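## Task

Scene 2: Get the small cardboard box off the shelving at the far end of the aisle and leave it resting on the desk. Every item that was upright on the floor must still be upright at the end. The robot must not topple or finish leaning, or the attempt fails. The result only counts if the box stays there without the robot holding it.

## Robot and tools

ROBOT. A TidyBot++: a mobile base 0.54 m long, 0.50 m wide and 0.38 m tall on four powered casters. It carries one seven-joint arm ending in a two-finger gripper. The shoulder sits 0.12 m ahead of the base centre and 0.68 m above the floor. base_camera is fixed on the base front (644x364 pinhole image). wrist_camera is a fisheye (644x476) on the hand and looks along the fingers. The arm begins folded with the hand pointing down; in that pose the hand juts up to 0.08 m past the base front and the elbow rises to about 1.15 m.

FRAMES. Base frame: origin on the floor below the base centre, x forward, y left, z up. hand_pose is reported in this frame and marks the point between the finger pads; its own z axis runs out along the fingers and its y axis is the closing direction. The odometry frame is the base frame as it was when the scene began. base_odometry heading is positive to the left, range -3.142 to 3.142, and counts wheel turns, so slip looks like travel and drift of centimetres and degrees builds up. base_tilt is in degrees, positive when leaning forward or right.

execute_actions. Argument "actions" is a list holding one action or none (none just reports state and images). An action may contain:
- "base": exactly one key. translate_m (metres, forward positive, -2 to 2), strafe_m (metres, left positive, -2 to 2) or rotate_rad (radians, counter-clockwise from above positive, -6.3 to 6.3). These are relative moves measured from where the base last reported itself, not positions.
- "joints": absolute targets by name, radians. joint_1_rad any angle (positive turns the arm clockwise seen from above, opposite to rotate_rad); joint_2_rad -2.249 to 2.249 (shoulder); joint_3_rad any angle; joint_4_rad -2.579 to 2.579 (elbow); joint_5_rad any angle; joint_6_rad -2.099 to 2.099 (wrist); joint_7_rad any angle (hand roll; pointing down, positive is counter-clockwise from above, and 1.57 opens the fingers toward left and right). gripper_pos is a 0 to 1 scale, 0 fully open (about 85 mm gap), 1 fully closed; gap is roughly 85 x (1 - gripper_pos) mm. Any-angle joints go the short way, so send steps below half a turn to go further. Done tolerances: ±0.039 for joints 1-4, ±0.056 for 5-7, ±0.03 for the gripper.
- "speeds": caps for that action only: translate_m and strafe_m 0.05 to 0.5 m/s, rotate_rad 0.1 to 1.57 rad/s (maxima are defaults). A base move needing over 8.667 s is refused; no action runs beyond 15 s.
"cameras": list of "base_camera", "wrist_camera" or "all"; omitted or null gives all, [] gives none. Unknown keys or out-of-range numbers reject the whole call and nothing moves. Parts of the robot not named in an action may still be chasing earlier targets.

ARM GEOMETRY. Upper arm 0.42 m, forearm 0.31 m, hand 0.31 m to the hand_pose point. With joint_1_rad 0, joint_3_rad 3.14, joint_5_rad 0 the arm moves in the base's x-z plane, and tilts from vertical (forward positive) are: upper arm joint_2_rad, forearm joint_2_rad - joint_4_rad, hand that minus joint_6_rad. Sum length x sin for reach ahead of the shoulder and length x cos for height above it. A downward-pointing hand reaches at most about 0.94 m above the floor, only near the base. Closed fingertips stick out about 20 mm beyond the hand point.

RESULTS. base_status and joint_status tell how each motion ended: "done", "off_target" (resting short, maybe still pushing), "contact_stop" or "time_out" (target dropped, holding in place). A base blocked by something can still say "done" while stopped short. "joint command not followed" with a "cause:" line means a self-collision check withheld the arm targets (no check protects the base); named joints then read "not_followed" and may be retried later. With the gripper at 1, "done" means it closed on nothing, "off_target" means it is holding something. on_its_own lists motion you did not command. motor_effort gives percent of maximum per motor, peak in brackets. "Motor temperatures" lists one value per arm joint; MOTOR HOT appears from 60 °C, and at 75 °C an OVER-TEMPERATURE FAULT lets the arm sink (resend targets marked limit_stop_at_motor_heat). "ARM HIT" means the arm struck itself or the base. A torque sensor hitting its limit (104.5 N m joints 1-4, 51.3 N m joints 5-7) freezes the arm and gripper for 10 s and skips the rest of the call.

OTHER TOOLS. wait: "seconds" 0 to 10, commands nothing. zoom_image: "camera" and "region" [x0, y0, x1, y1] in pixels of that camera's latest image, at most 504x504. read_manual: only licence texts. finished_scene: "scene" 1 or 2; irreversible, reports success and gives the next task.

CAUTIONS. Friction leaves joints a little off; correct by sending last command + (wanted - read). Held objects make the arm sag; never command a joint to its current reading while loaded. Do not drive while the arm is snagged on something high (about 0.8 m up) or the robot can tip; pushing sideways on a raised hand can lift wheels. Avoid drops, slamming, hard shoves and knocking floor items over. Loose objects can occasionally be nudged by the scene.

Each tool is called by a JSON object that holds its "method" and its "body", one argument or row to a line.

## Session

{"method": "execute_actions", "body": {
  "actions": []
}}

Scene clock: 0.00 s.
Motor temperatures (°C, as the motors report them): [33 35 29 30 36 42 38]
base_odometry: x=+0.000 y=+0.000 heading=+0.000 (m, m, rad; odometry frame)
base_tilt: forward=+0.3 right=-0.3 (deg)
base_status: not commanded
joint_positions: joint_1_rad=-0.039 joint_2_rad=-0.323 joint_3_rad=+3.100 joint_4_rad=-2.564 joint_5_rad=-0.031 joint_6_rad=-0.918 joint_7_rad=+1.602 gripper_pos=+0.000
joint_status: not commanded
motor_effort: joint_1_rad=-1 joint_2_rad=+0 joint_3_rad=+0 joint_4_rad=+13 joint_5_rad=+0 joint_6_rad=+0 joint_7_rad=+0 (%)
hand_pose: x=+0.2248 y=+0.0158 z=+0.5741 quat_wxyz=(-0.005, +0.999, +0.045, -0.009) (m; base frame)
pictures: base_camera, wrist_camera
Images, in order (width x height): base_camera 644x364, wrist_camera 644x476.

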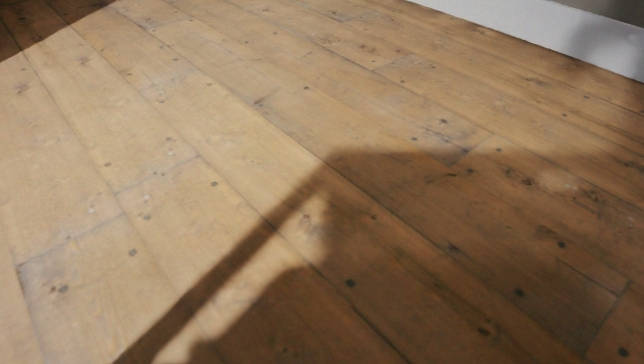

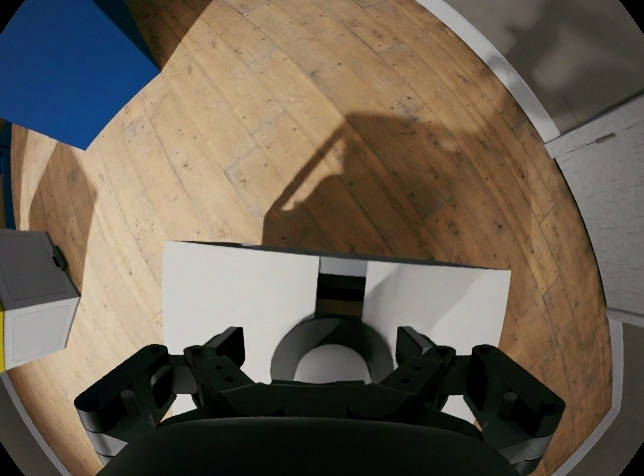

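{"method": "execute_actions", "body": {
  "actions": [
    {"base":{"rotate_rad":2.2},"joints":{"joint_1_rad":0.5,"joint_2_rad":-0.6,"joint_3_rad":3.16,"joint_4_rad":-1.7,"joint_5_rad":0.02,"joint_6_rad":-1.15,"joint_7_rad":1.55}}
  ]
}}

Scene clock: 3.10 s.
Motor temperatures (°C, as the motors report them): [33 35 29 30 36 42 38]
base_odometry: x=+0.000 y=+0.000 heading=+2.200 (m, m, rad; odometry frame)
base_tilt: forward=+0.3 right=-0.3 (deg)
base_status: done
joint_positions: joint_1_rad=+0.485 joint_2_rad=-0.592 joint_3_rad=+3.133 joint_4_rad=-1.722 joint_5_rad=-0.010 joint_6_rad=-1.121 joint_7_rad=+1.584 gripper_pos=+0.000
joint_status: all done
motor_effort: joint_1_rad=+0(1) joint_2_rad=+3(4) joint_3_rad=+1(1) joint_4_rad=+19(19) joint_5_rad=+0(1) joint_6_rad=+6(7) joint_7_rad=+0(1) (%)
hand_pose: x=+0.3803 y=-0.1292 z=+0.9691 quat_wxyz=(+0.102, +0.879, -0.207, +0.418) (m; base frame)
pictures: base_camera, wrist_camera
Images, in order (width x height): base_camera 644x364, wrist_camera 644x476.

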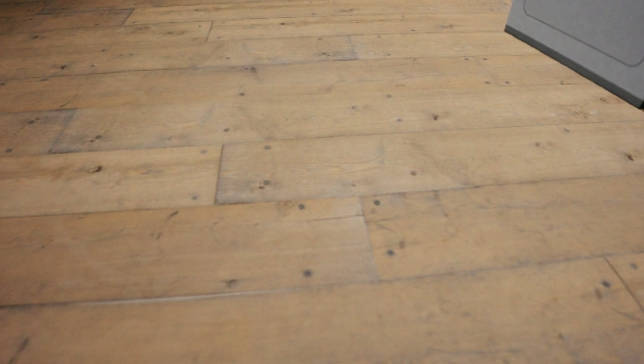

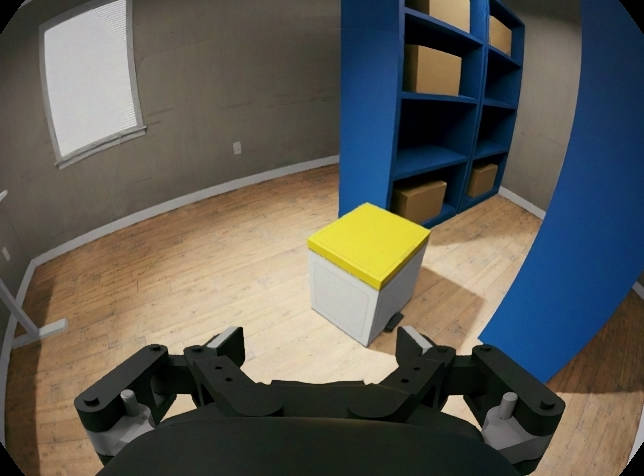

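{"method": "execute_actions", "body": {
  "actions": [
    {"base":{"rotate_rad":0.12},"joints":{"joint_6_rad":-1.45}}
  ],
  "cameras": []
}}

{"method": "execute_actions", "body": {
  "actions": [
    {"base":{"strafe_m":-0.7}}
  ]
}}

{"method": "execute_actions", "body": {
  "actions": [
    {"base":{"translate_m":0.33}}
  ]
}}

Scene clock: 5.03 s.
Motor temperatures (°C, as the motors report them): [33 35 29 30 36 42 38]
base_odometry: x=+0.000 y=+0.000 heading=+2.319 (m, m, rad; odometry frame)
base_tilt: forward=+0.3 right=-0.3 (deg)
base_status: done
joint_positions: joint_1_rad=+0.487 joint_2_rad=-0.595 joint_3_rad=+3.137 joint_4_rad=-1.719 joint_5_rad=-0.007 joint_6_rad=-1.443 joint_7_rad=+1.584 gripper_pos=+0.000
joint_status: all done
motor_effort: joint_1_rad=-1(0) joint_2_rad=+4(5) joint_3_rad=+1(2) joint_4_rad=+18(19) joint_5_rad=+0(0) joint_6_rad=+4(7) joint_7_rad=+1(1) (%)
hand_pose: x=+0.3130 y=-0.0971 z=+0.9047 quat_wxyz=(+0.067, +0.933, -0.223, +0.275) (m; base frame)
pictures: none
No camera images: the call's "cameras" was empty. Leave "cameras" out to get every camera's image.

Scene clock: 7.80 s.
Motor temperatures (°C, as the motors report them): [33 35 29 30 36 42 38]
base_odometry: x=+0.513 y=+0.477 heading=+2.320 (m, m, rad; odometry frame)
base_tilt: forward=+0.3 right=-0.3 (deg)
base_status: done
joint_positions: joint_1_rad=+0.488 joint_2_rad=-0.595 joint_3_rad=+3.140 joint_4_rad=-1.719 joint_5_rad=-0.005 joint_6_rad=-1.443 joint_7_rad=+1.584 gripper_pos=+0.000
joint_status: not commanded
motor_effort: joint_1_rad=+0(1) joint_2_rad=+4(6) joint_3_rad=+1(3) joint_4_rad=+17(18) joint_5_rad=+0(0) joint_6_rad=+5(4) joint_7_rad=+0(0) (%)
hand_pose: x=+0.3122 y=-0.0985 z=+0.9047 quat_wxyz=(+0.068, +0.932, -0.224, +0.275) (m; base frame)
pictures: base_camera, wrist_camera
Images, in order (width x height): base_camera 644x364, wrist_camera 644x476.

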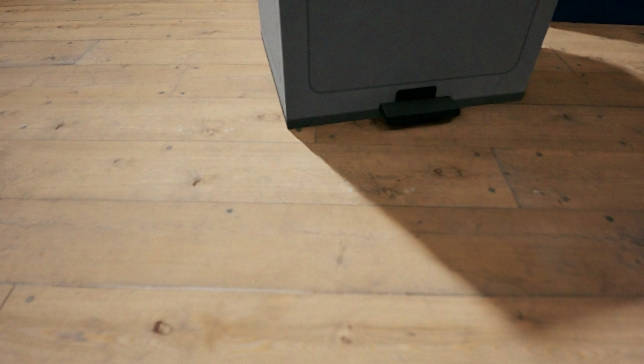

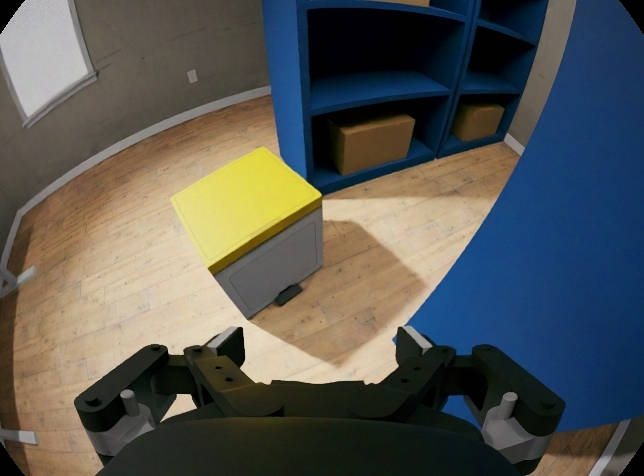

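Scene clock: 9.77 s.
Motor temperatures (°C, as the motors report them): [33 35 29 30 36 42 38]
base_odometry: x=+0.288 y=+0.719 heading=+2.319 (m, m, rad; odometry frame)
base_tilt: forward=+0.3 right=-0.3 (deg)
base_status: done
joint_positions: joint_1_rad=+0.488 joint_2_rad=-0.594 joint_3_rad=+3.140 joint_4_rad=-1.719 joint_5_rad=-0.005 joint_6_rad=-1.443 joint_7_rad=+1.584 gripper_pos=+0.000
joint_status: not commanded
motor_effort: joint_1_rad=+0(0) joint_2_rad=+4(7) joint_3_rad=+0(1) joint_4_rad=+18(18) joint_5_rad=+0(0) joint_6_rad=+5(5) joint_7_rad=+0(1) (%)
hand_pose: x=+0.3123 y=-0.0987 z=+0.9046 quat_wxyz=(+0.068, +0.933, -0.224, +0.275) (m; base frame)
pictures: base_camera, wrist_camera
Images, in order (width x height): base_camera 644x364, wrist_camera 644x476.

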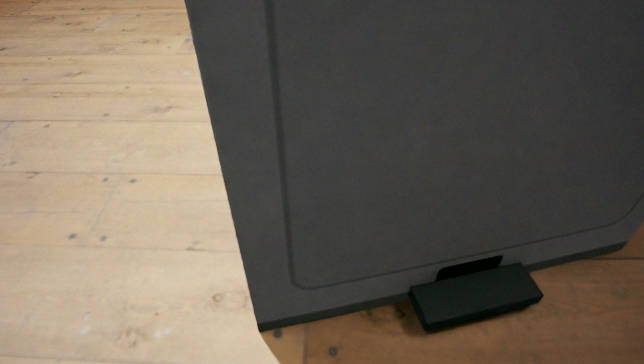

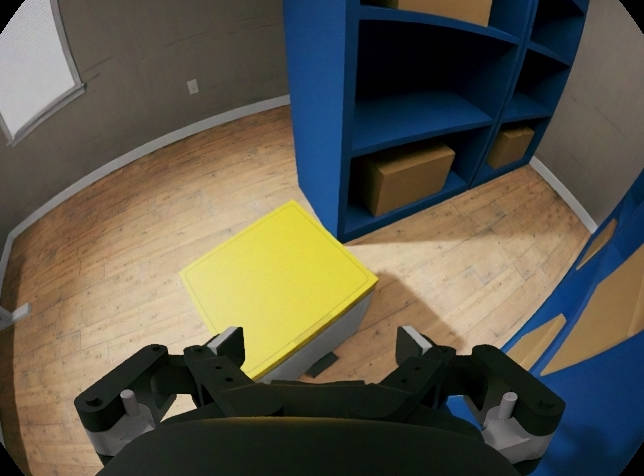

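{"method": "execute_actions", "body": {
  "actions": [
    {"base":{"translate_m":0.53},"speeds":{"translate_m":0.13}}
  ]
}}

{"method": "execute_actions", "body": {
  "actions": [
    {"base":{"translate_m":-0.12},"joints":{"joint_1_rad":1.58,"joint_6_rad":-1.25}}
  ]
}}

Scene clock: 14.80 s.
Motor temperatures (°C, as the motors report them): [33 35 29 30 36 42 38]
base_odometry: x=-0.073 y=+1.107 heading=+2.320 (m, m, rad; odometry frame)
base_tilt: forward=+0.3 right=-0.3 (deg)
base_status: done
joint_positions: joint_1_rad=+0.488 joint_2_rad=-0.598 joint_3_rad=+3.140 joint_4_rad=-1.719 joint_5_rad=-0.005 joint_6_rad=-1.443 joint_7_rad=+1.584 gripper_pos=+0.000
joint_status: not commanded
motor_effort: joint_1_rad=+0(1) joint_2_rad=+4(7) joint_3_rad=+1(1) joint_4_rad=+18(18) joint_5_rad=+0(0) joint_6_rad=+5(5) joint_7_rad=+1(1) (%)
hand_pose: x=+0.3116 y=-0.0984 z=+0.9054 quat_wxyz=(+0.068, +0.932, -0.224, +0.276) (m; base frame)
pictures: base_camera, wrist_camera
Images, in order (width x height): base_camera 644x364, wrist_camera 644x476.

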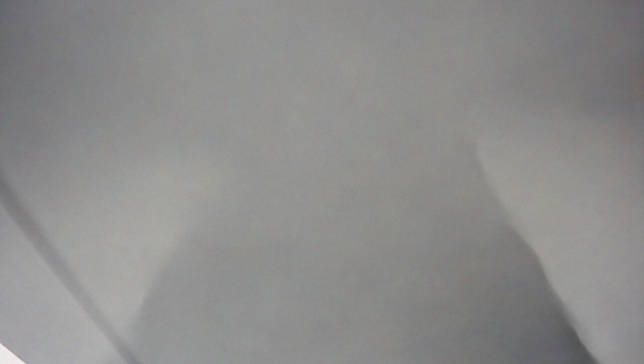

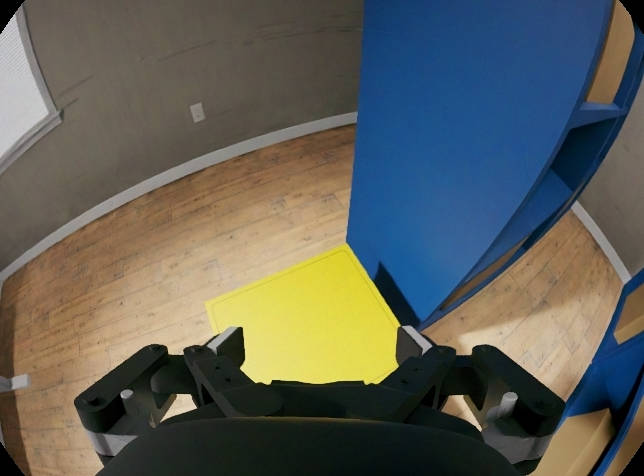

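Scene clock: 17.17 s.
Motor temperatures (°C, as the motors report them): [33 35 29 30 36 42 38]
base_odometry: x=+0.009 y=+1.020 heading=+2.320 (m, m, rad; odometry frame)
base_tilt: forward=+0.3 right=-0.3 (deg)
base_status: done
joint_positions: joint_1_rad=+1.567 joint_2_rad=-0.602 joint_3_rad=+3.140 joint_4_rad=-1.719 joint_5_rad=-0.005 joint_6_rad=-1.279 joint_7_rad=+1.584 gripper_pos=+0.000
joint_status: all done
motor_effort: joint_1_rad=+0(0) joint_2_rad=+3(7) joint_3_rad=+0(1) joint_4_rad=+18(18) joint_5_rad=+0(1) joint_6_rad=+6(6) joint_7_rad=+1(0) (%)
hand_pose: x=+0.1231 y=-0.2554 z=+0.9379 quat_wxyz=(+0.257, +0.664, -0.652, +0.258) (m; base frame)
pictures: base_camera, wrist_camera
Images, in order (width x height): base_camera 644x364, wrist_camera 644x476.

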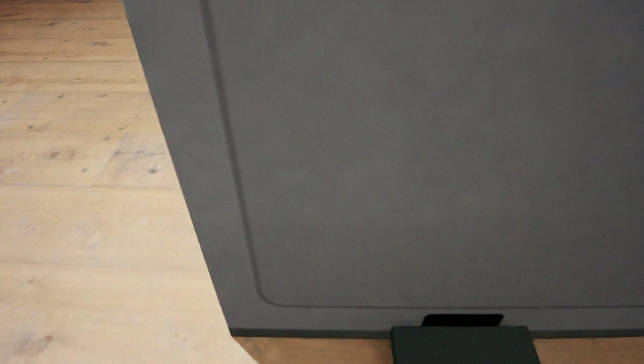

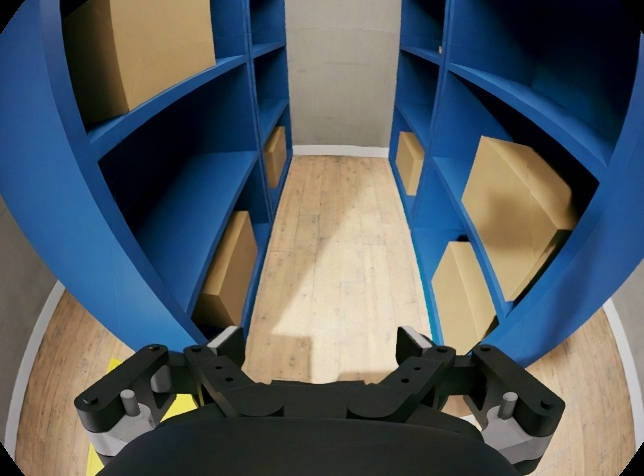

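{"method": "execute_actions", "body": {
  "actions": [
    {"base":{"rotate_rad":-0.04}}
  ],
  "cameras": []
}}

{"method": "execute_actions", "body": {
  "actions": [
    {"base":{"translate_m":0.035}}
  ],
  "cameras": []
}}

{"method": "execute_actions", "body": {
  "actions": [
    {"base":{"strafe_m":-0.75},"joints":{"joint_4_rad":-1.2,"joint_6_rad":-1.6,"joint_1_rad":1.9}}
  ]
}}

Scene clock: 18.27 s.
Motor temperatures (°C, as the motors report them): [33 35 29 30 36 42 38]
base_odometry: x=+0.009 y=+1.020 heading=+2.281 (m, m, rad; odometry frame)
base_tilt: forward=+0.3 right=-0.3 (deg)
base_status: done
joint_positions: joint_1_rad=+1.569 joint_2_rad=-0.602 joint_3_rad=+3.140 joint_4_rad=-1.719 joint_5_rad=-0.005 joint_6_rad=-1.278 joint_7_rad=+1.584 gripper_pos=+0.000
joint_status: not commanded
motor_effort: joint_1_rad=+0(1) joint_2_rad=+4(5) joint_3_rad=+1(1) joint_4_rad=+18(18) joint_5_rad=+0(0) joint_6_rad=+5(5) joint_7_rad=+0(1) (%)
hand_pose: x=+0.1227 y=-0.2556 z=+0.9380 quat_wxyz=(+0.258, +0.664, -0.653, +0.258) (m; base frame)
pictures: none
No camera images: the call's "cameras" was empty. Leave "cameras" out to get every camera's image.

Scene clock: 19.13 s.
Motor temperatures (°C, as the motors report them): [33 35 29 30 36 42 38]
base_odometry: x=-0.014 y=+1.046 heading=+2.280 (m, m, rad; odometry frame)
base_tilt: forward=+0.3 right=-0.3 (deg)
base_status: done
joint_positions: joint_1_rad=+1.569 joint_2_rad=-0.602 joint_3_rad=+3.142 joint_4_rad=-1.719 joint_5_rad=-0.004 joint_6_rad=-1.277 joint_7_rad=+1.584 gripper_pos=+0.000
joint_status: not commanded
motor_effort: joint_1_rad=-1(0) joint_2_rad=+3(5) joint_3_rad=+1(3) joint_4_rad=+19(19) joint_5_rad=+0(0) joint_6_rad=+6(5) joint_7_rad=+0(1) (%)
hand_pose: x=+0.1221 y=-0.2559 z=+0.9382 quat_wxyz=(+0.258, +0.663, -0.653, +0.258) (m; base frame)
pictures: none
No camera images: the call's "cameras" was empty. Leave "cameras" out to get every camera's image.

Scene clock: 22.00 s.
Motor temperatures (°C, as the motors report them): [33 35 29 30 36 42 38]
base_odometry: x=+0.555 y=+1.535 heading=+2.280 (m, m, rad; odometry frame)
base_tilt: forward=+0.3 right=-0.3 (deg)
base_status: done
joint_positions: joint_1_rad=+1.886 joint_2_rad=-0.597 joint_3_rad=+3.142 joint_4_rad=-1.223 joint_5_rad=-0.004 joint_6_rad=-1.573 joint_7_rad=+1.584 gripper_pos=+0.000
joint_status: all done
motor_effort: joint_1_rad=+0(0) joint_2_rad=+8(11) joint_3_rad=+1(1) joint_4_rad=+14(19) joint_5_rad=+0(0) joint_6_rad=+7(7) joint_7_rad=+1(1) (%)
hand_pose: x=+0.0596 y=-0.1904 z=+1.1016 quat_wxyz=(+0.368, +0.528, -0.717, +0.266) (m; base frame)
pictures: base_camera, wrist_camera
Images, in order (width x height): base_camera 644x364, wrist_camera 644x476.

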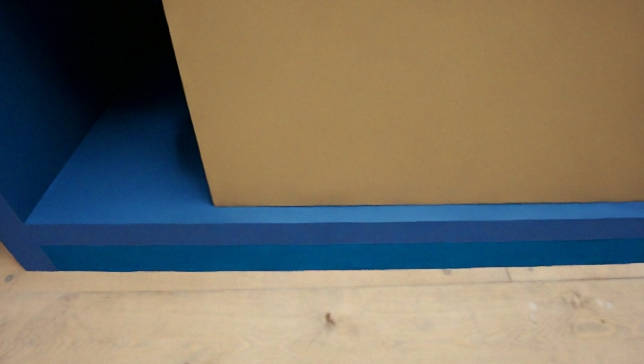

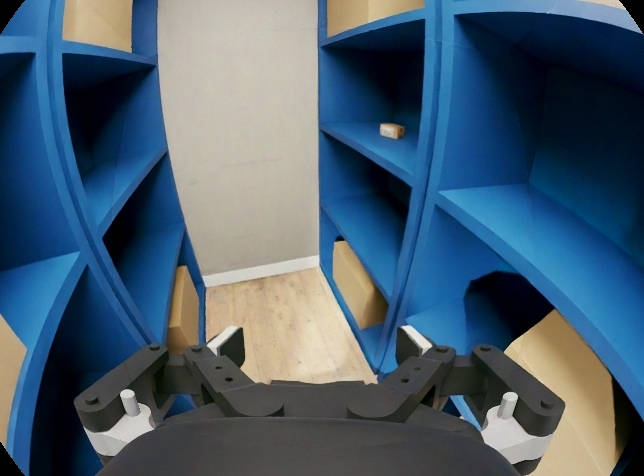

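{"method": "execute_actions", "body": {
  "actions": [
    {"base":{"strafe_m":-0.95},"joints":{"joint_2_rad":-0.35,"joint_4_rad":-0.95,"joint_1_rad":3.155}}
  ]
}}

Scene clock: 25.73 s.
Motor temperatures (°C, as the motors report them): [33 35 29 30 36 42 38]
base_odometry: x=+1.277 y=+2.154 heading=+2.280 (m, m, rad; odometry frame)
base_tilt: forward=+0.3 right=-0.3 (deg)
base_status: done
joint_positions: joint_1_rad=+3.142 joint_2_rad=-0.363 joint_3_rad=+3.142 joint_4_rad=-0.978 joint_5_rad=-0.004 joint_6_rad=-1.573 joint_7_rad=+1.584 gripper_pos=+0.000
joint_status: all done
motor_effort: joint_1_rad=-1(0) joint_2_rad=+0(10) joint_3_rad=+1(2) joint_4_rad=+14(13) joint_5_rad=+0(1) joint_6_rad=+6(8) joint_7_rad=+0(1) (%)
hand_pose: x=-0.1666 y=-0.0025 z=+1.1519 quat_wxyz=(+0.459, +0.006, -0.888, -0.001) (m; base frame)
pictures: base_camera, wrist_camera
Images, in order (width x height): base_camera 644x364, wrist_camera 644x476.

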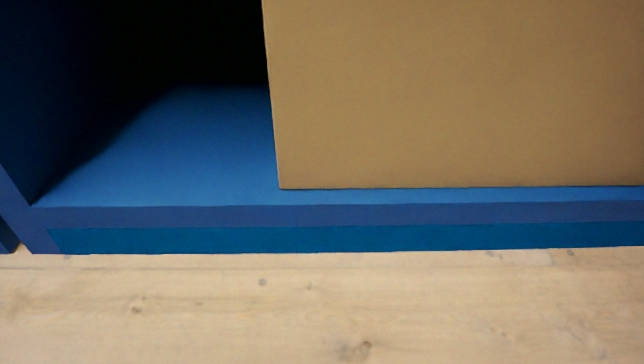

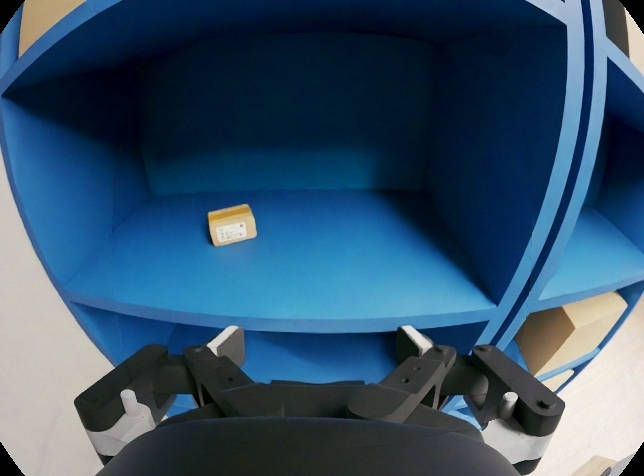

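{"method": "execute_actions", "body": {
  "actions": [
    {"base":{"strafe_m":-0.23},"joints":{"joint_2_rad":-0.15,"joint_6_rad":-1.45}}
  ]
}}

{"method": "zoom_image", "body": {
  "camera": "wrist_camera",
  "region": [250, 150, 450, 300]
}}

Scene clock: 28.33 s.
Motor temperatures (°C, as the motors report them): [33 35 29 30 36 42 38]
base_odometry: x=+1.451 y=+2.304 heading=+2.280 (m, m, rad; odometry frame)
base_tilt: forward=+0.3 right=-0.3 (deg)
base_status: done
joint_positions: joint_1_rad=+3.143 joint_2_rad=-0.143 joint_3_rad=+3.143 joint_4_rad=-0.971 joint_5_rad=-0.004 joint_6_rad=-1.476 joint_7_rad=+1.584 gripper_pos=+0.000
joint_status: all done
motor_effort: joint_1_rad=+0(1) joint_2_rad=-10(15) joint_3_rad=+0(2) joint_4_rad=+16(17) joint_5_rad=+1(2) joint_6_rad=+6(6) joint_7_rad=+1(1) (%)
hand_pose: x=-0.2838 y=-0.0014 z=+1.1028 quat_wxyz=(+0.407, +0.005, -0.913, -0.001) (m; base frame)
pictures: base_camera, wrist_camera
Images, in order (width x height): base_camera 644x364, wrist_camera 644x476.

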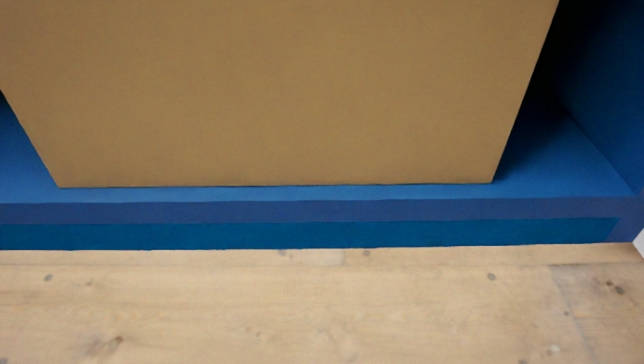

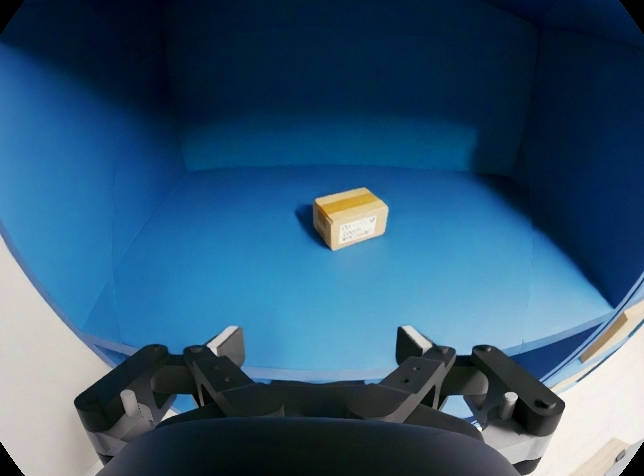

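Region (250, 150, 450, 300) of wrist_camera's 644x476 image, scaled by 2.520; it fills the top 378 rows of this view, and the rest is white.

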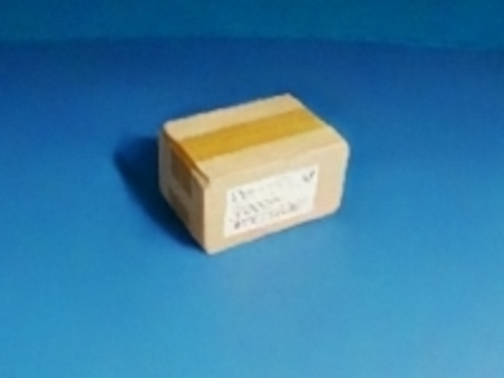

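{"method": "execute_actions", "body": {
  "actions": [
    {"joints":{"joint_1_rad":2.692,"joint_2_rad":0.1,"joint_5_rad":1.255,"joint_6_rad":-1.57,"joint_7_rad":0.435}}
  ],
  "cameras": []
}}

{"method": "execute_actions", "body": {
  "actions": [
    {"joints":{"joint_2_rad":0.575,"joint_4_rad":-0.527}}
  ],
  "cameras": ["wrist_camera"]
}}

Scene clock: 31.13 s.
Motor temperatures (°C, as the motors report them): [33 35 29 30 36 42 38]
base_odometry: x=+1.451 y=+2.304 heading=+2.280 (m, m, rad; odometry frame)
base_tilt: forward=+0.3 right=-0.3 (deg)
base_status: not commanded
joint_positions: joint_1_rad=+2.703 joint_2_rad=+0.093 joint_3_rad=+3.143 joint_4_rad=-0.971 joint_5_rad=+1.231 joint_6_rad=-1.541 joint_7_rad=+0.462 gripper_pos=+0.000
joint_status: all done
motor_effort: joint_1_rad=-1(0) joint_2_rad=-18(20) joint_3_rad=+1(1) joint_4_rad=+15(16) joint_5_rad=+8(8) joint_6_rad=+4(6) joint_7_rad=+0(1) (%)
hand_pose: x=-0.3422 y=+0.1069 z=+1.1670 quat_wxyz=(+0.547, -0.388, -0.698, -0.250) (m; base frame)
pictures: none
No camera images: the call's "cameras" was empty. Leave "cameras" out to get every camera's image.

Scene clock: 33.10 s.
Motor temperatures (°C, as the motors report them): [33 35 29 30 36 42 38]
base_odometry: x=+1.451 y=+2.304 heading=+2.280 (m, m, rad; odometry frame)
base_tilt: forward=+0.3 right=-0.3 (deg)
base_status: not commanded
joint_positions: joint_1_rad=+2.703 joint_2_rad=+0.581 joint_3_rad=+3.143 joint_4_rad=-0.553 joint_5_rad=+1.231 joint_6_rad=-1.543 joint_7_rad=+0.462 gripper_pos=+0.000
joint_status: all done
motor_effort: joint_1_rad=+0(1) joint_2_rad=-37(40) joint_3_rad=+2(3) joint_4_rad=+16(17) joint_5_rad=+8(8) joint_6_rad=+3(4) joint_7_rad=+1(0) (%)
hand_pose: x=-0.5188 y=+0.0240 z=+1.0762 quat_wxyz=(+0.530, -0.372, -0.712, -0.273) (m; base frame)
pictures: wrist_camera
Images, in order (width x height): wrist_camera 644x476.

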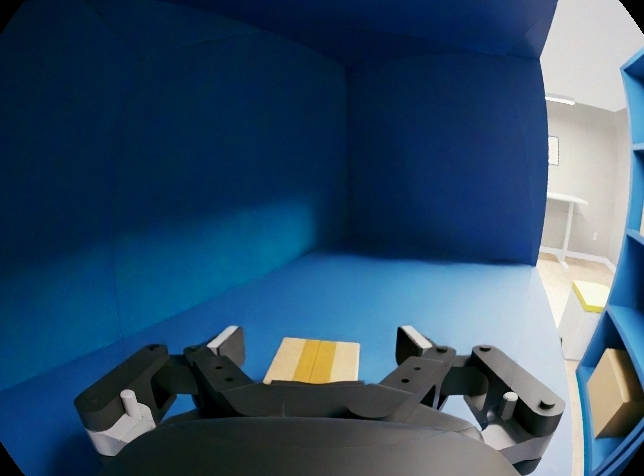

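{"method": "execute_actions", "body": {
  "actions": [
    {"joints":{"joint_1_rad":2.74,"joint_2_rad":0.592,"joint_4_rad":-0.65,"joint_5_rad":1.07,"joint_7_rad":0.375}}
  ],
  "cameras": ["wrist_camera"]
}}

Scene clock: 34.47 s.
Motor temperatures (°C, as the motors report them): [33 35 29 30 36 42 38]
base_odometry: x=+1.451 y=+2.304 heading=+2.280 (m, m, rad; odometry frame)
base_tilt: forward=+0.3 right=-0.3 (deg)
base_status: not commanded
joint_positions: joint_1_rad=+2.729 joint_2_rad=+0.594 joint_3_rad=+3.143 joint_4_rad=-0.632 joint_5_rad=+1.092 joint_6_rad=-1.543 joint_7_rad=+0.407 gripper_pos=+0.000
joint_status: all done
motor_effort: joint_1_rad=-1(0) joint_2_rad=-38(40) joint_3_rad=+2(3) joint_4_rad=+16(17) joint_5_rad=+8(8) joint_6_rad=+3(3) joint_7_rad=+1(1) (%)
hand_pose: x=-0.5299 y=+0.0167 z=+1.0048 quat_wxyz=(+0.475, -0.385, -0.751, -0.250) (m; base frame)
pictures: wrist_camera
Images, in order (width x height): wrist_camera 644x476.

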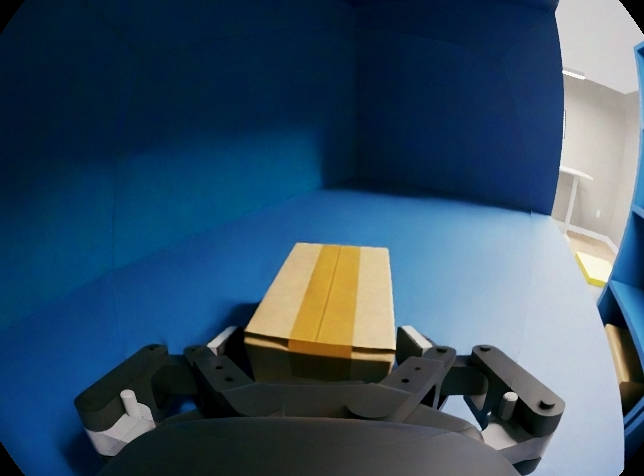

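Advance along the box by strafing.

{"method": "execute_actions", "body": {
  "actions": [
    {"base":{"strafe_m":0.03}}
  ],
  "cameras": ["wrist_camera"]
}}

{"method": "execute_actions", "body": {
  "actions": [
    {"joints":{"gripper_pos":0.8}}
  ],
  "cameras": ["wrist_camera"]
}}

Scene clock: 35.53 s.
Motor temperatures (°C, as the motors report them): [33 35 29 30 36 42 38]
base_odometry: x=+1.428 y=+2.284 heading=+2.280 (m, m, rad; odometry frame)
base_tilt: forward=+0.3 right=-0.3 (deg)
base_status: done
joint_positions: joint_1_rad=+2.743 joint_2_rad=+0.594 joint_3_rad=+3.143 joint_4_rad=-0.632 joint_5_rad=+1.092 joint_6_rad=-1.543 joint_7_rad=+0.407 gripper_pos=+0.000
joint_status: not commanded
motor_effort: joint_1_rad=+0(4) joint_2_rad=-37(39) joint_3_rad=+2(4) joint_4_rad=+16(16) joint_5_rad=+7(8) joint_6_rad=+2(3) joint_7_rad=+1(0) (%)
hand_pose: x=-0.5295 y=+0.0257 z=+1.0050 quat_wxyz=(+0.474, -0.390, -0.748, -0.253) (m; base frame)
pictures: wrist_camera
Images, in order (width x height): wrist_camera 644x476.

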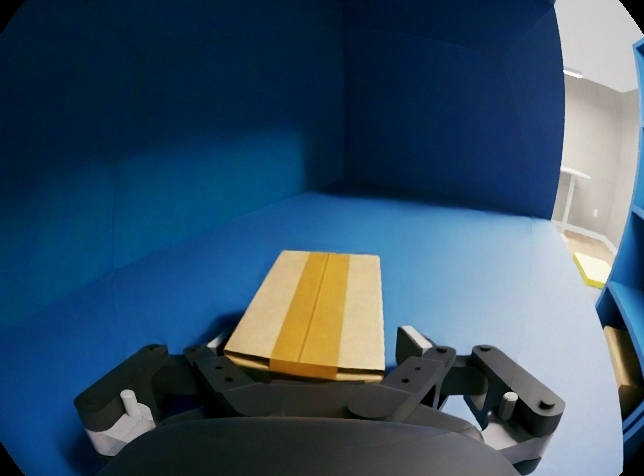

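Scene clock: 36.53 s.
Motor temperatures (°C, as the motors report them): [33 35 29 30 36 42 38]
base_odometry: x=+1.428 y=+2.284 heading=+2.280 (m, m, rad; odometry frame)
base_tilt: forward=+0.3 right=-0.3 (deg)
base_status: not commanded
joint_positions: joint_1_rad=+2.743 joint_2_rad=+0.590 joint_3_rad=+3.143 joint_4_rad=-0.633 joint_5_rad=+1.092 joint_6_rad=-1.544 joint_7_rad=+0.407 gripper_pos=+0.308
joint_status: gripper_pos off_target (ended at +0.308, target +0.800)
motor_effort: joint_1_rad=+0(1) joint_2_rad=-37(39) joint_3_rad=+3(3) joint_4_rad=+16(17) joint_5_rad=+7(8) joint_6_rad=+2(3) joint_7_rad=+0(0) (%)
hand_pose: x=-0.5284 y=+0.0262 z=+1.0063 quat_wxyz=(+0.474, -0.390, -0.748, -0.252) (m; base frame)
pictures: wrist_camera
Images, in order (width x height): wrist_camera 644x476.

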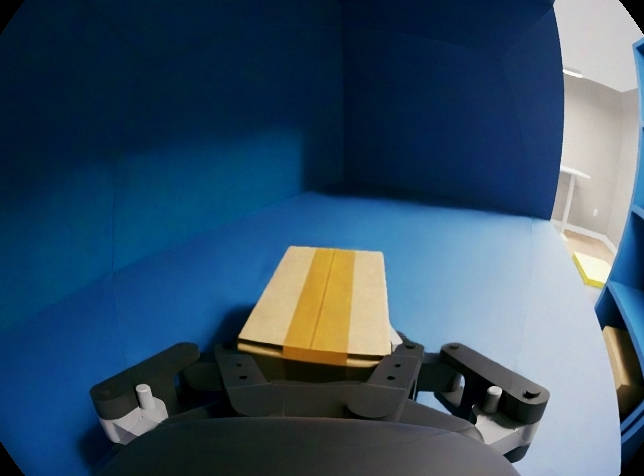

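{"method": "execute_actions", "body": {
  "actions": [
    {"joints":{"gripper_pos":0.0}}
  ],
  "cameras": []
}}

{"method": "execute_actions", "body": {
  "actions": [
    {"base":{"translate_m":-0.014},"joints":{"joint_1_rad":2.785}}
  ],
  "cameras": ["wrist_camera"]
}}

{"method": "execute_actions", "body": {
  "actions": [
    {"joints":{"gripper_pos":0.8}}
  ],
  "cameras": ["wrist_camera"]
}}

Scene clock: 38.03 s.
Motor temperatures (°C, as the motors report them): [33 35 29 30 36 42 38]
base_odometry: x=+1.428 y=+2.284 heading=+2.280 (m, m, rad; odometry frame)
base_tilt: forward=+0.3 right=-0.3 (deg)
base_status: not commanded
joint_positions: joint_1_rad=+2.743 joint_2_rad=+0.590 joint_3_rad=+3.143 joint_4_rad=-0.633 joint_5_rad=+1.092 joint_6_rad=-1.544 joint_7_rad=+0.407 gripper_pos=+0.000
joint_status: all done
motor_effort: joint_1_rad=+0(1) joint_2_rad=-38(38) joint_3_rad=+2(3) joint_4_rad=+16(16) joint_5_rad=+7(8) joint_6_rad=+3(2) joint_7_rad=+0(1) (%)
hand_pose: x=-0.5284 y=+0.0262 z=+1.0063 quat_wxyz=(+0.474, -0.390, -0.748, -0.252) (m; base frame)
pictures: none
No camera images: the call's "cameras" was empty. Leave "cameras" out to get every camera's image.

Scene clock: 38.80 s.
Motor temperatures (°C, as the motors report them): [33 35 29 30 36 42 38]
base_odometry: x=+1.438 y=+2.273 heading=+2.280 (m, m, rad; odometry frame)
base_tilt: forward=+0.3 right=-0.3 (deg)
base_status: done
joint_positions: joint_1_rad=+2.780 joint_2_rad=+0.593 joint_3_rad=+3.143 joint_4_rad=-0.633 joint_5_rad=+1.092 joint_6_rad=-1.544 joint_7_rad=+0.407 gripper_pos=+0.000
joint_status: all done
motor_effort: joint_1_rad=+0(2) joint_2_rad=-38(41) joint_3_rad=+2(3) joint_4_rad=+16(17) joint_5_rad=+8(8) joint_6_rad=+3(3) joint_7_rad=+0(0) (%)
hand_pose: x=-0.5276 y=+0.0497 z=+1.0047 quat_wxyz=(+0.468, -0.404, -0.741, -0.262) (m; base frame)
pictures: wrist_camera
Images, in order (width x height): wrist_camera 644x476.

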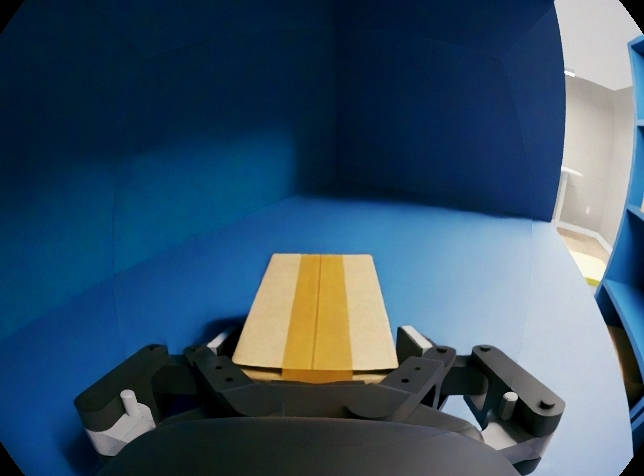

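Scene clock: 39.80 s.
Motor temperatures (°C, as the motors report them): [33 35 29 30 36 42 38]
base_odometry: x=+1.438 y=+2.273 heading=+2.280 (m, m, rad; odometry frame)
base_tilt: forward=+0.3 right=-0.3 (deg)
base_status: not commanded
joint_positions: joint_1_rad=+2.780 joint_2_rad=+0.591 joint_3_rad=+3.143 joint_4_rad=-0.633 joint_5_rad=+1.092 joint_6_rad=-1.544 joint_7_rad=+0.407 gripper_pos=+0.329
joint_status: gripper_pos off_target (ended at +0.329, target +0.800)
motor_effort: joint_1_rad=+0(2) joint_2_rad=-37(39) joint_3_rad=+2(3) joint_4_rad=+16(17) joint_5_rad=+7(8) joint_6_rad=+3(3) joint_7_rad=+1(0) (%)
hand_pose: x=-0.5269 y=+0.0500 z=+1.0058 quat_wxyz=(+0.469, -0.404, -0.741, -0.262) (m; base frame)
pictures: wrist_camera
Images, in order (width x height): wrist_camera 644x476.

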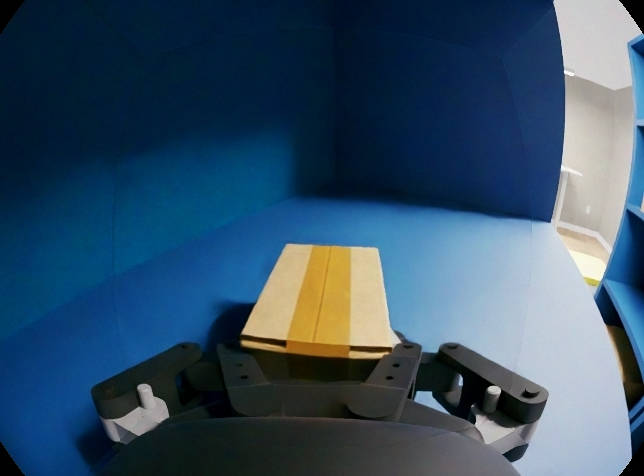

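{"method": "execute_actions", "body": {
  "actions": [
    {"base":{"translate_m":0.045},"speeds":{"translate_m":0.05},"joints":{"joint_1_rad":3.0,"joint_2_rad":-0.45,"joint_4_rad":-1.5}}
  ]
}}

Scene clock: 42.37 s.
Motor temperatures (°C, as the motors report them): [33 35 29 30 36 42 38]
base_odometry: x=+1.408 y=+2.308 heading=+2.280 (m, m, rad; odometry frame)
base_tilt: forward=+0.3 right=-0.3 (deg)
base_status: done
joint_positions: joint_1_rad=+2.986 joint_2_rad=-0.444 joint_3_rad=+3.143 joint_4_rad=-1.477 joint_5_rad=+1.091 joint_6_rad=-1.547 joint_7_rad=+0.407 gripper_pos=+0.329
joint_status: all done
motor_effort: joint_1_rad=-1(1) joint_2_rad=+1(40) joint_3_rad=-2(3) joint_4_rad=+16(18) joint_5_rad=+8(9) joint_6_rad=+5(5) joint_7_rad=+1(0) (%)
hand_pose: x=-0.0907 y=+0.2457 z=+1.1030 quat_wxyz=(+0.495, -0.513, -0.655, -0.251) (m; base frame)
pictures: base_camera, wrist_camera
Images, in order (width x height): base_camera 644x364, wrist_camera 644x476.

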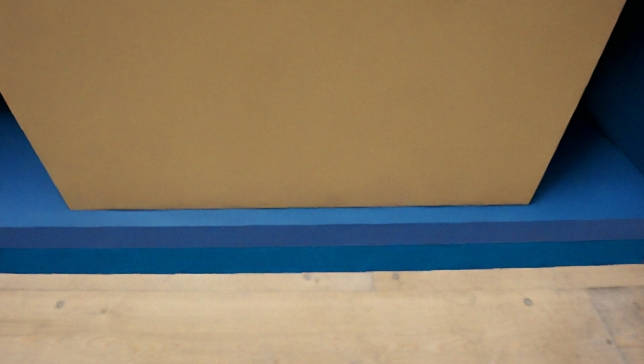

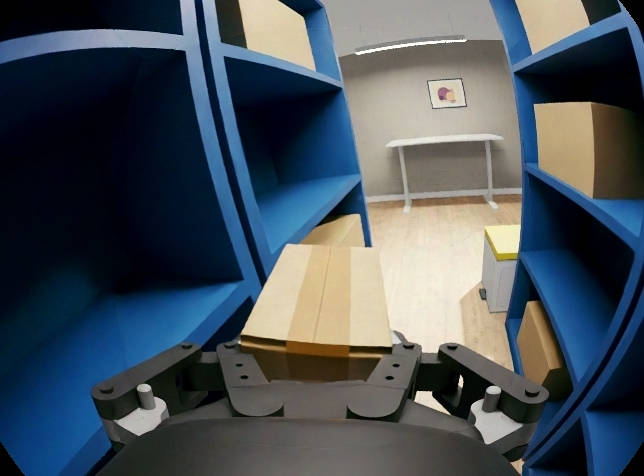

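{"method": "execute_actions", "body": {
  "actions": [
    {"base":{"rotate_rad":0.02}}
  ],
  "cameras": []
}}

{"method": "execute_actions", "body": {
  "actions": [
    {"base":{"strafe_m":1.35},"joints":{"joint_1_rad":4.724,"joint_5_rad":-0.025,"joint_6_rad":-1.1,"joint_7_rad":1.6}}
  ]
}}

Scene clock: 43.20 s.
Motor temperatures (°C, as the motors report them): [33 35 29 30 36 42 38]
base_odometry: x=+1.408 y=+2.308 heading=+2.300 (m, m, rad; odometry frame)
base_tilt: forward=+0.3 right=-0.3 (deg)
base_status: done
joint_positions: joint_1_rad=+2.987 joint_2_rad=-0.444 joint_3_rad=+3.143 joint_4_rad=-1.477 joint_5_rad=+1.091 joint_6_rad=-1.547 joint_7_rad=+0.407 gripper_pos=+0.329
joint_status: not commanded
motor_effort: joint_1_rad=+0(0) joint_2_rad=+1(2) joint_3_rad=-2(2) joint_4_rad=+16(16) joint_5_rad=+8(8) joint_6_rad=+5(5) joint_7_rad=+0(1) (%)
hand_pose: x=-0.0905 y=+0.2459 z=+1.1029 quat_wxyz=(+0.494, -0.513, -0.655, -0.251) (m; base frame)
pictures: none
No camera images: the call's "cameras" was empty. Leave "cameras" out to get every camera's image.

Scene clock: 47.27 s.
Motor temperatures (°C, as the motors report them): [33 35 29 30 36 42 38]
base_odometry: x=+0.401 y=+1.409 heading=+2.300 (m, m, rad; odometry frame)
base_tilt: forward=+0.3 right=-0.3 (deg)
base_status: done
joint_positions: joint_1_rad=+4.711 joint_2_rad=-0.442 joint_3_rad=+3.143 joint_4_rad=-1.481 joint_5_rad=+0.004 joint_6_rad=-1.130 joint_7_rad=+1.568 gripper_pos=+0.329
joint_status: all done
motor_effort: joint_1_rad=+0(1) joint_2_rad=-3(6) joint_3_rad=+0(2) joint_4_rad=+19(20) joint_5_rad=+0(8) joint_6_rad=+7(9) joint_7_rad=+1(0) (%)
hand_pose: x=+0.1190 y=+0.3482 z=+1.0464 quat_wxyz=(+0.330, -0.626, -0.624, -0.332) (m; base frame)
pictures: base_camera, wrist_camera
Images, in order (width x height): base_camera 644x364, wrist_camera 644x476.

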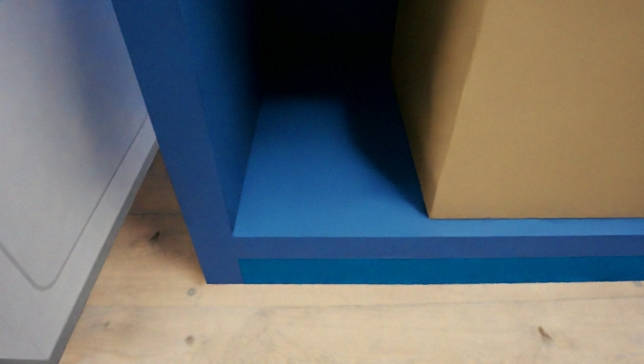

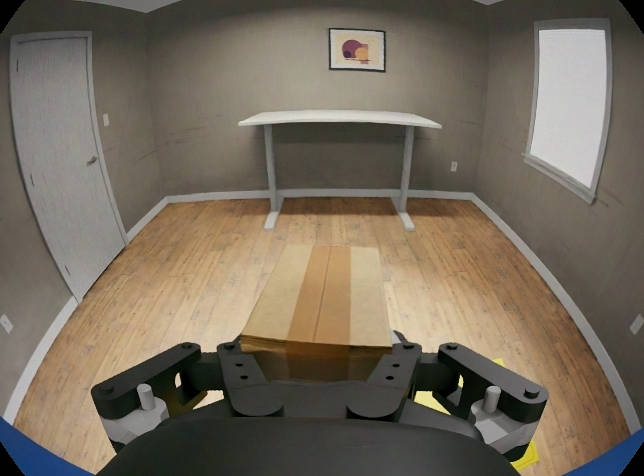

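{"method": "execute_actions", "body": {
  "actions": [
    {"base":{"strafe_m":1.4},"joints":{"joint_2_rad":0.2,"joint_4_rad":-1.08,"joint_6_rad":-0.68}}
  ]
}}

Scene clock: 51.73 s.
Motor temperatures (°C, as the motors report them): [33 35 29 30 36 42 38]
base_odometry: x=-0.644 y=+0.477 heading=+2.299 (m, m, rad; odometry frame)
base_tilt: forward=+0.3 right=-0.3 (deg)
base_status: done
joint_positions: joint_1_rad=+4.711 joint_2_rad=+0.211 joint_3_rad=+3.143 joint_4_rad=-1.110 joint_5_rad=+0.004 joint_6_rad=-0.710 joint_7_rad=+1.568 gripper_pos=+0.329
joint_status: all done
motor_effort: joint_1_rad=-1(0) joint_2_rad=-29(34) joint_3_rad=+0(1) joint_4_rad=+21(22) joint_5_rad=+0(0) joint_6_rad=+8(9) joint_7_rad=+0(0) (%)
hand_pose: x=+0.1183 y=+0.6718 z=+1.0325 quat_wxyz=(+0.372, -0.601, -0.601, -0.374) (m; base frame)
pictures: base_camera, wrist_camera
Images, in order (width x height): base_camera 644x364, wrist_camera 644x476.

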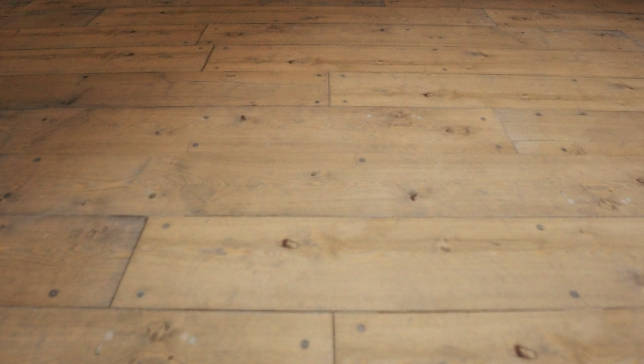

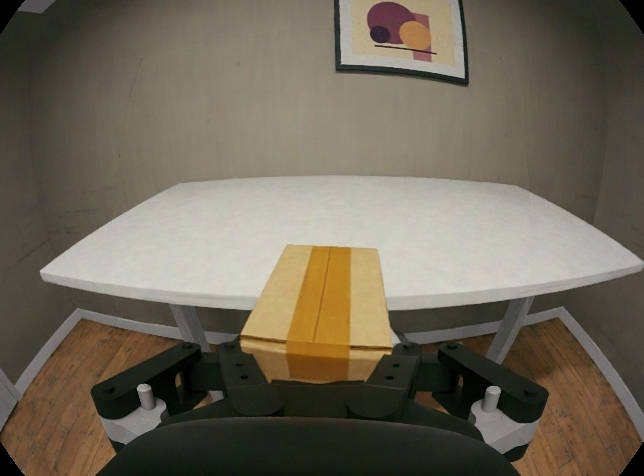

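{"method": "execute_actions", "body": {
  "actions": [
    {"base":{"strafe_m":0.34},"joints":{"joint_4_rad":-1.31,"joint_6_rad":-0.47}}
  ],
  "cameras": ["wrist_camera"]
}}

{"method": "execute_actions", "body": {
  "actions": [
    {"joints":{"joint_2_rad":0.28,"joint_6_rad":-0.41}}
  ],
  "cameras": ["wrist_camera"]
}}

Scene clock: 54.27 s.
Motor temperatures (°C, as the motors report them): [33 35 29 30 36 42 38]
base_odometry: x=-0.898 y=+0.250 heading=+2.299 (m, m, rad; odometry frame)
base_tilt: forward=+0.3 right=-0.3 (deg)
base_status: done
joint_positions: joint_1_rad=+4.711 joint_2_rad=+0.210 joint_3_rad=+3.143 joint_4_rad=-1.296 joint_5_rad=+0.004 joint_6_rad=-0.500 joint_7_rad=+1.568 gripper_pos=+0.329
joint_status: all done
motor_effort: joint_1_rad=-1(1) joint_2_rad=-30(34) joint_3_rad=+0(1) joint_4_rad=+22(22) joint_5_rad=+1(0) joint_6_rad=+8(9) joint_7_rad=+0(1) (%)
hand_pose: x=+0.1181 y=+0.6838 z=+0.9825 quat_wxyz=(+0.380, -0.596, -0.596, -0.381) (m; base frame)
pictures: wrist_camera
Images, in order (width x height): wrist_camera 644x476.

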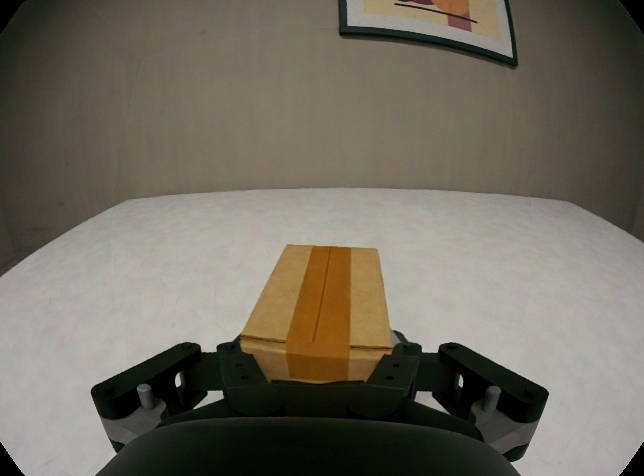

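Scene clock: 55.13 s.
Motor temperatures (°C, as the motors report them): [33 35 29 30 36 42 38]
base_odometry: x=-0.898 y=+0.250 heading=+2.299 (m, m, rad; odometry frame)
base_tilt: forward=+0.3 right=-0.3 (deg)
base_status: not commanded
joint_positions: joint_1_rad=+4.711 joint_2_rad=+0.272 joint_3_rad=+3.143 joint_4_rad=-1.296 joint_5_rad=+0.004 joint_6_rad=-0.432 joint_7_rad=+1.569 gripper_pos=+0.330
joint_status: all done
motor_effort: joint_1_rad=+0(0) joint_2_rad=-30(34) joint_3_rad=+0(1) joint_4_rad=+20(22) joint_5_rad=+0(0) joint_6_rad=+7(8) joint_7_rad=+0(0) (%)
hand_pose: x=+0.1181 y=+0.7105 z=+0.9586 quat_wxyz=(+0.381, -0.595, -0.595, -0.383) (m; base frame)
pictures: wrist_camera
Images, in order (width x height): wrist_camera 644x476.

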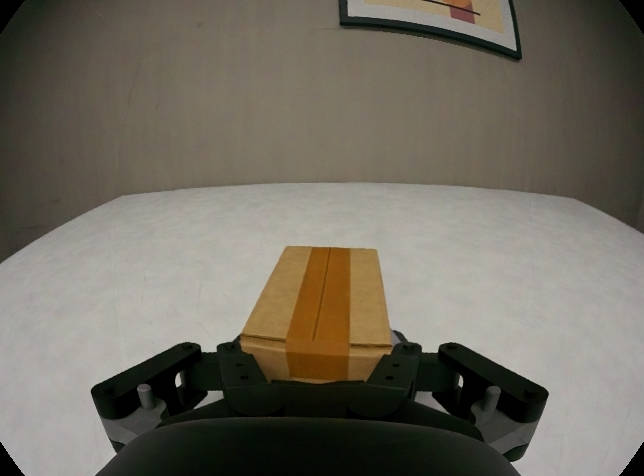

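Efforts show contact with the desk. Release.

{"method": "execute_actions", "body": {
  "actions": [
    {"joints":{"gripper_pos":0.05,"joint_2_rad":0.27}}
  ],
  "cameras": ["wrist_camera"]
}}

{"method": "execute_actions", "body": {
  "actions": [
    {"joints":{"joint_2_rad":0.05,"joint_6_rad":-0.6}}
  ],
  "cameras": ["wrist_camera"]
}}

Scene clock: 56.33 s.
Motor temperatures (°C, as the motors report them): [33 35 29 30 36 42 38]
base_odometry: x=-0.898 y=+0.250 heading=+2.299 (m, m, rad; odometry frame)
base_tilt: forward=+0.3 right=-0.3 (deg)
base_status: not commanded
joint_positions: joint_1_rad=+4.711 joint_2_rad=+0.272 joint_3_rad=+3.143 joint_4_rad=-1.296 joint_5_rad=+0.004 joint_6_rad=-0.432 joint_7_rad=+1.569 gripper_pos=+0.050
joint_status: all done
motor_effort: joint_1_rad=+0(0) joint_2_rad=-31(34) joint_3_rad=+0(0) joint_4_rad=+21(22) joint_5_rad=+0(0) joint_6_rad=+7(7) joint_7_rad=+0(1) (%)
hand_pose: x=+0.1181 y=+0.7104 z=+0.9587 quat_wxyz=(+0.381, -0.595, -0.595, -0.383) (m; base frame)
pictures: wrist_camera
Images, in order (width x height): wrist_camera 644x476.

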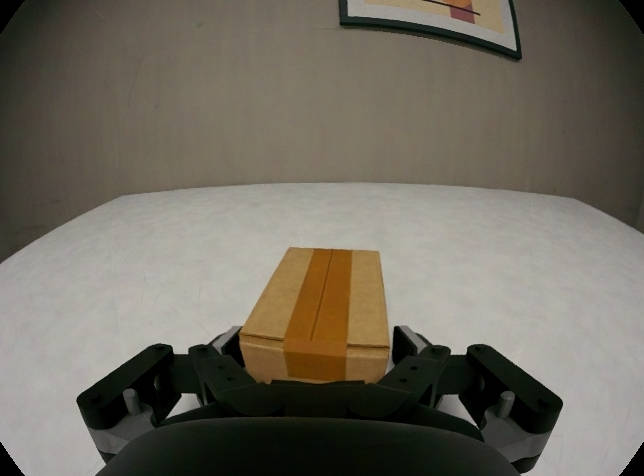

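Scene clock: 57.87 s.
Motor temperatures (°C, as the motors report them): [33 35 29 30 36 42 38]
base_odometry: x=-0.898 y=+0.250 heading=+2.299 (m, m, rad; odometry frame)
base_tilt: forward=+0.3 right=-0.3 (deg)
base_status: not commanded
joint_positions: joint_1_rad=+4.711 joint_2_rad=+0.044 joint_3_rad=+3.143 joint_4_rad=-1.296 joint_5_rad=+0.004 joint_6_rad=-0.571 joint_7_rad=+1.569 gripper_pos=+0.050
joint_status: all done
motor_effort: joint_1_rad=-1(0) joint_2_rad=-22(34) joint_3_rad=+0(0) joint_4_rad=+21(22) joint_5_rad=+0(0) joint_6_rad=+8(8) joint_7_rad=+0(0) (%)
hand_pose: x=+0.1183 y=+0.6180 z=+1.0700 quat_wxyz=(+0.407, -0.578, -0.577, -0.409) (m; base frame)
pictures: wrist_camera
Images, in order (width x height): wrist_camera 644x476.

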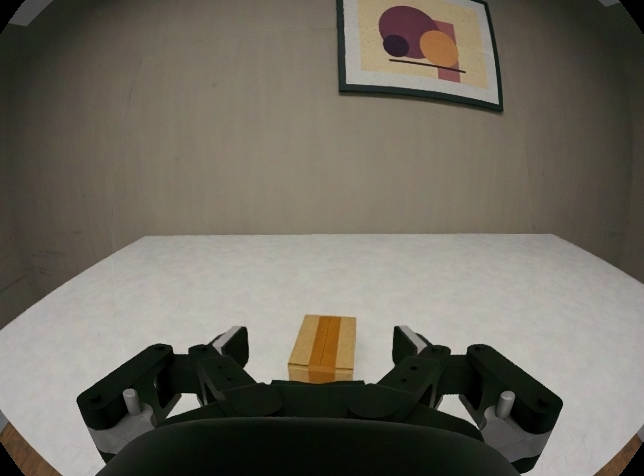

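{"method": "finished_scene", "body": {
  "scene": 2
}}

The scene is finished: the task was done.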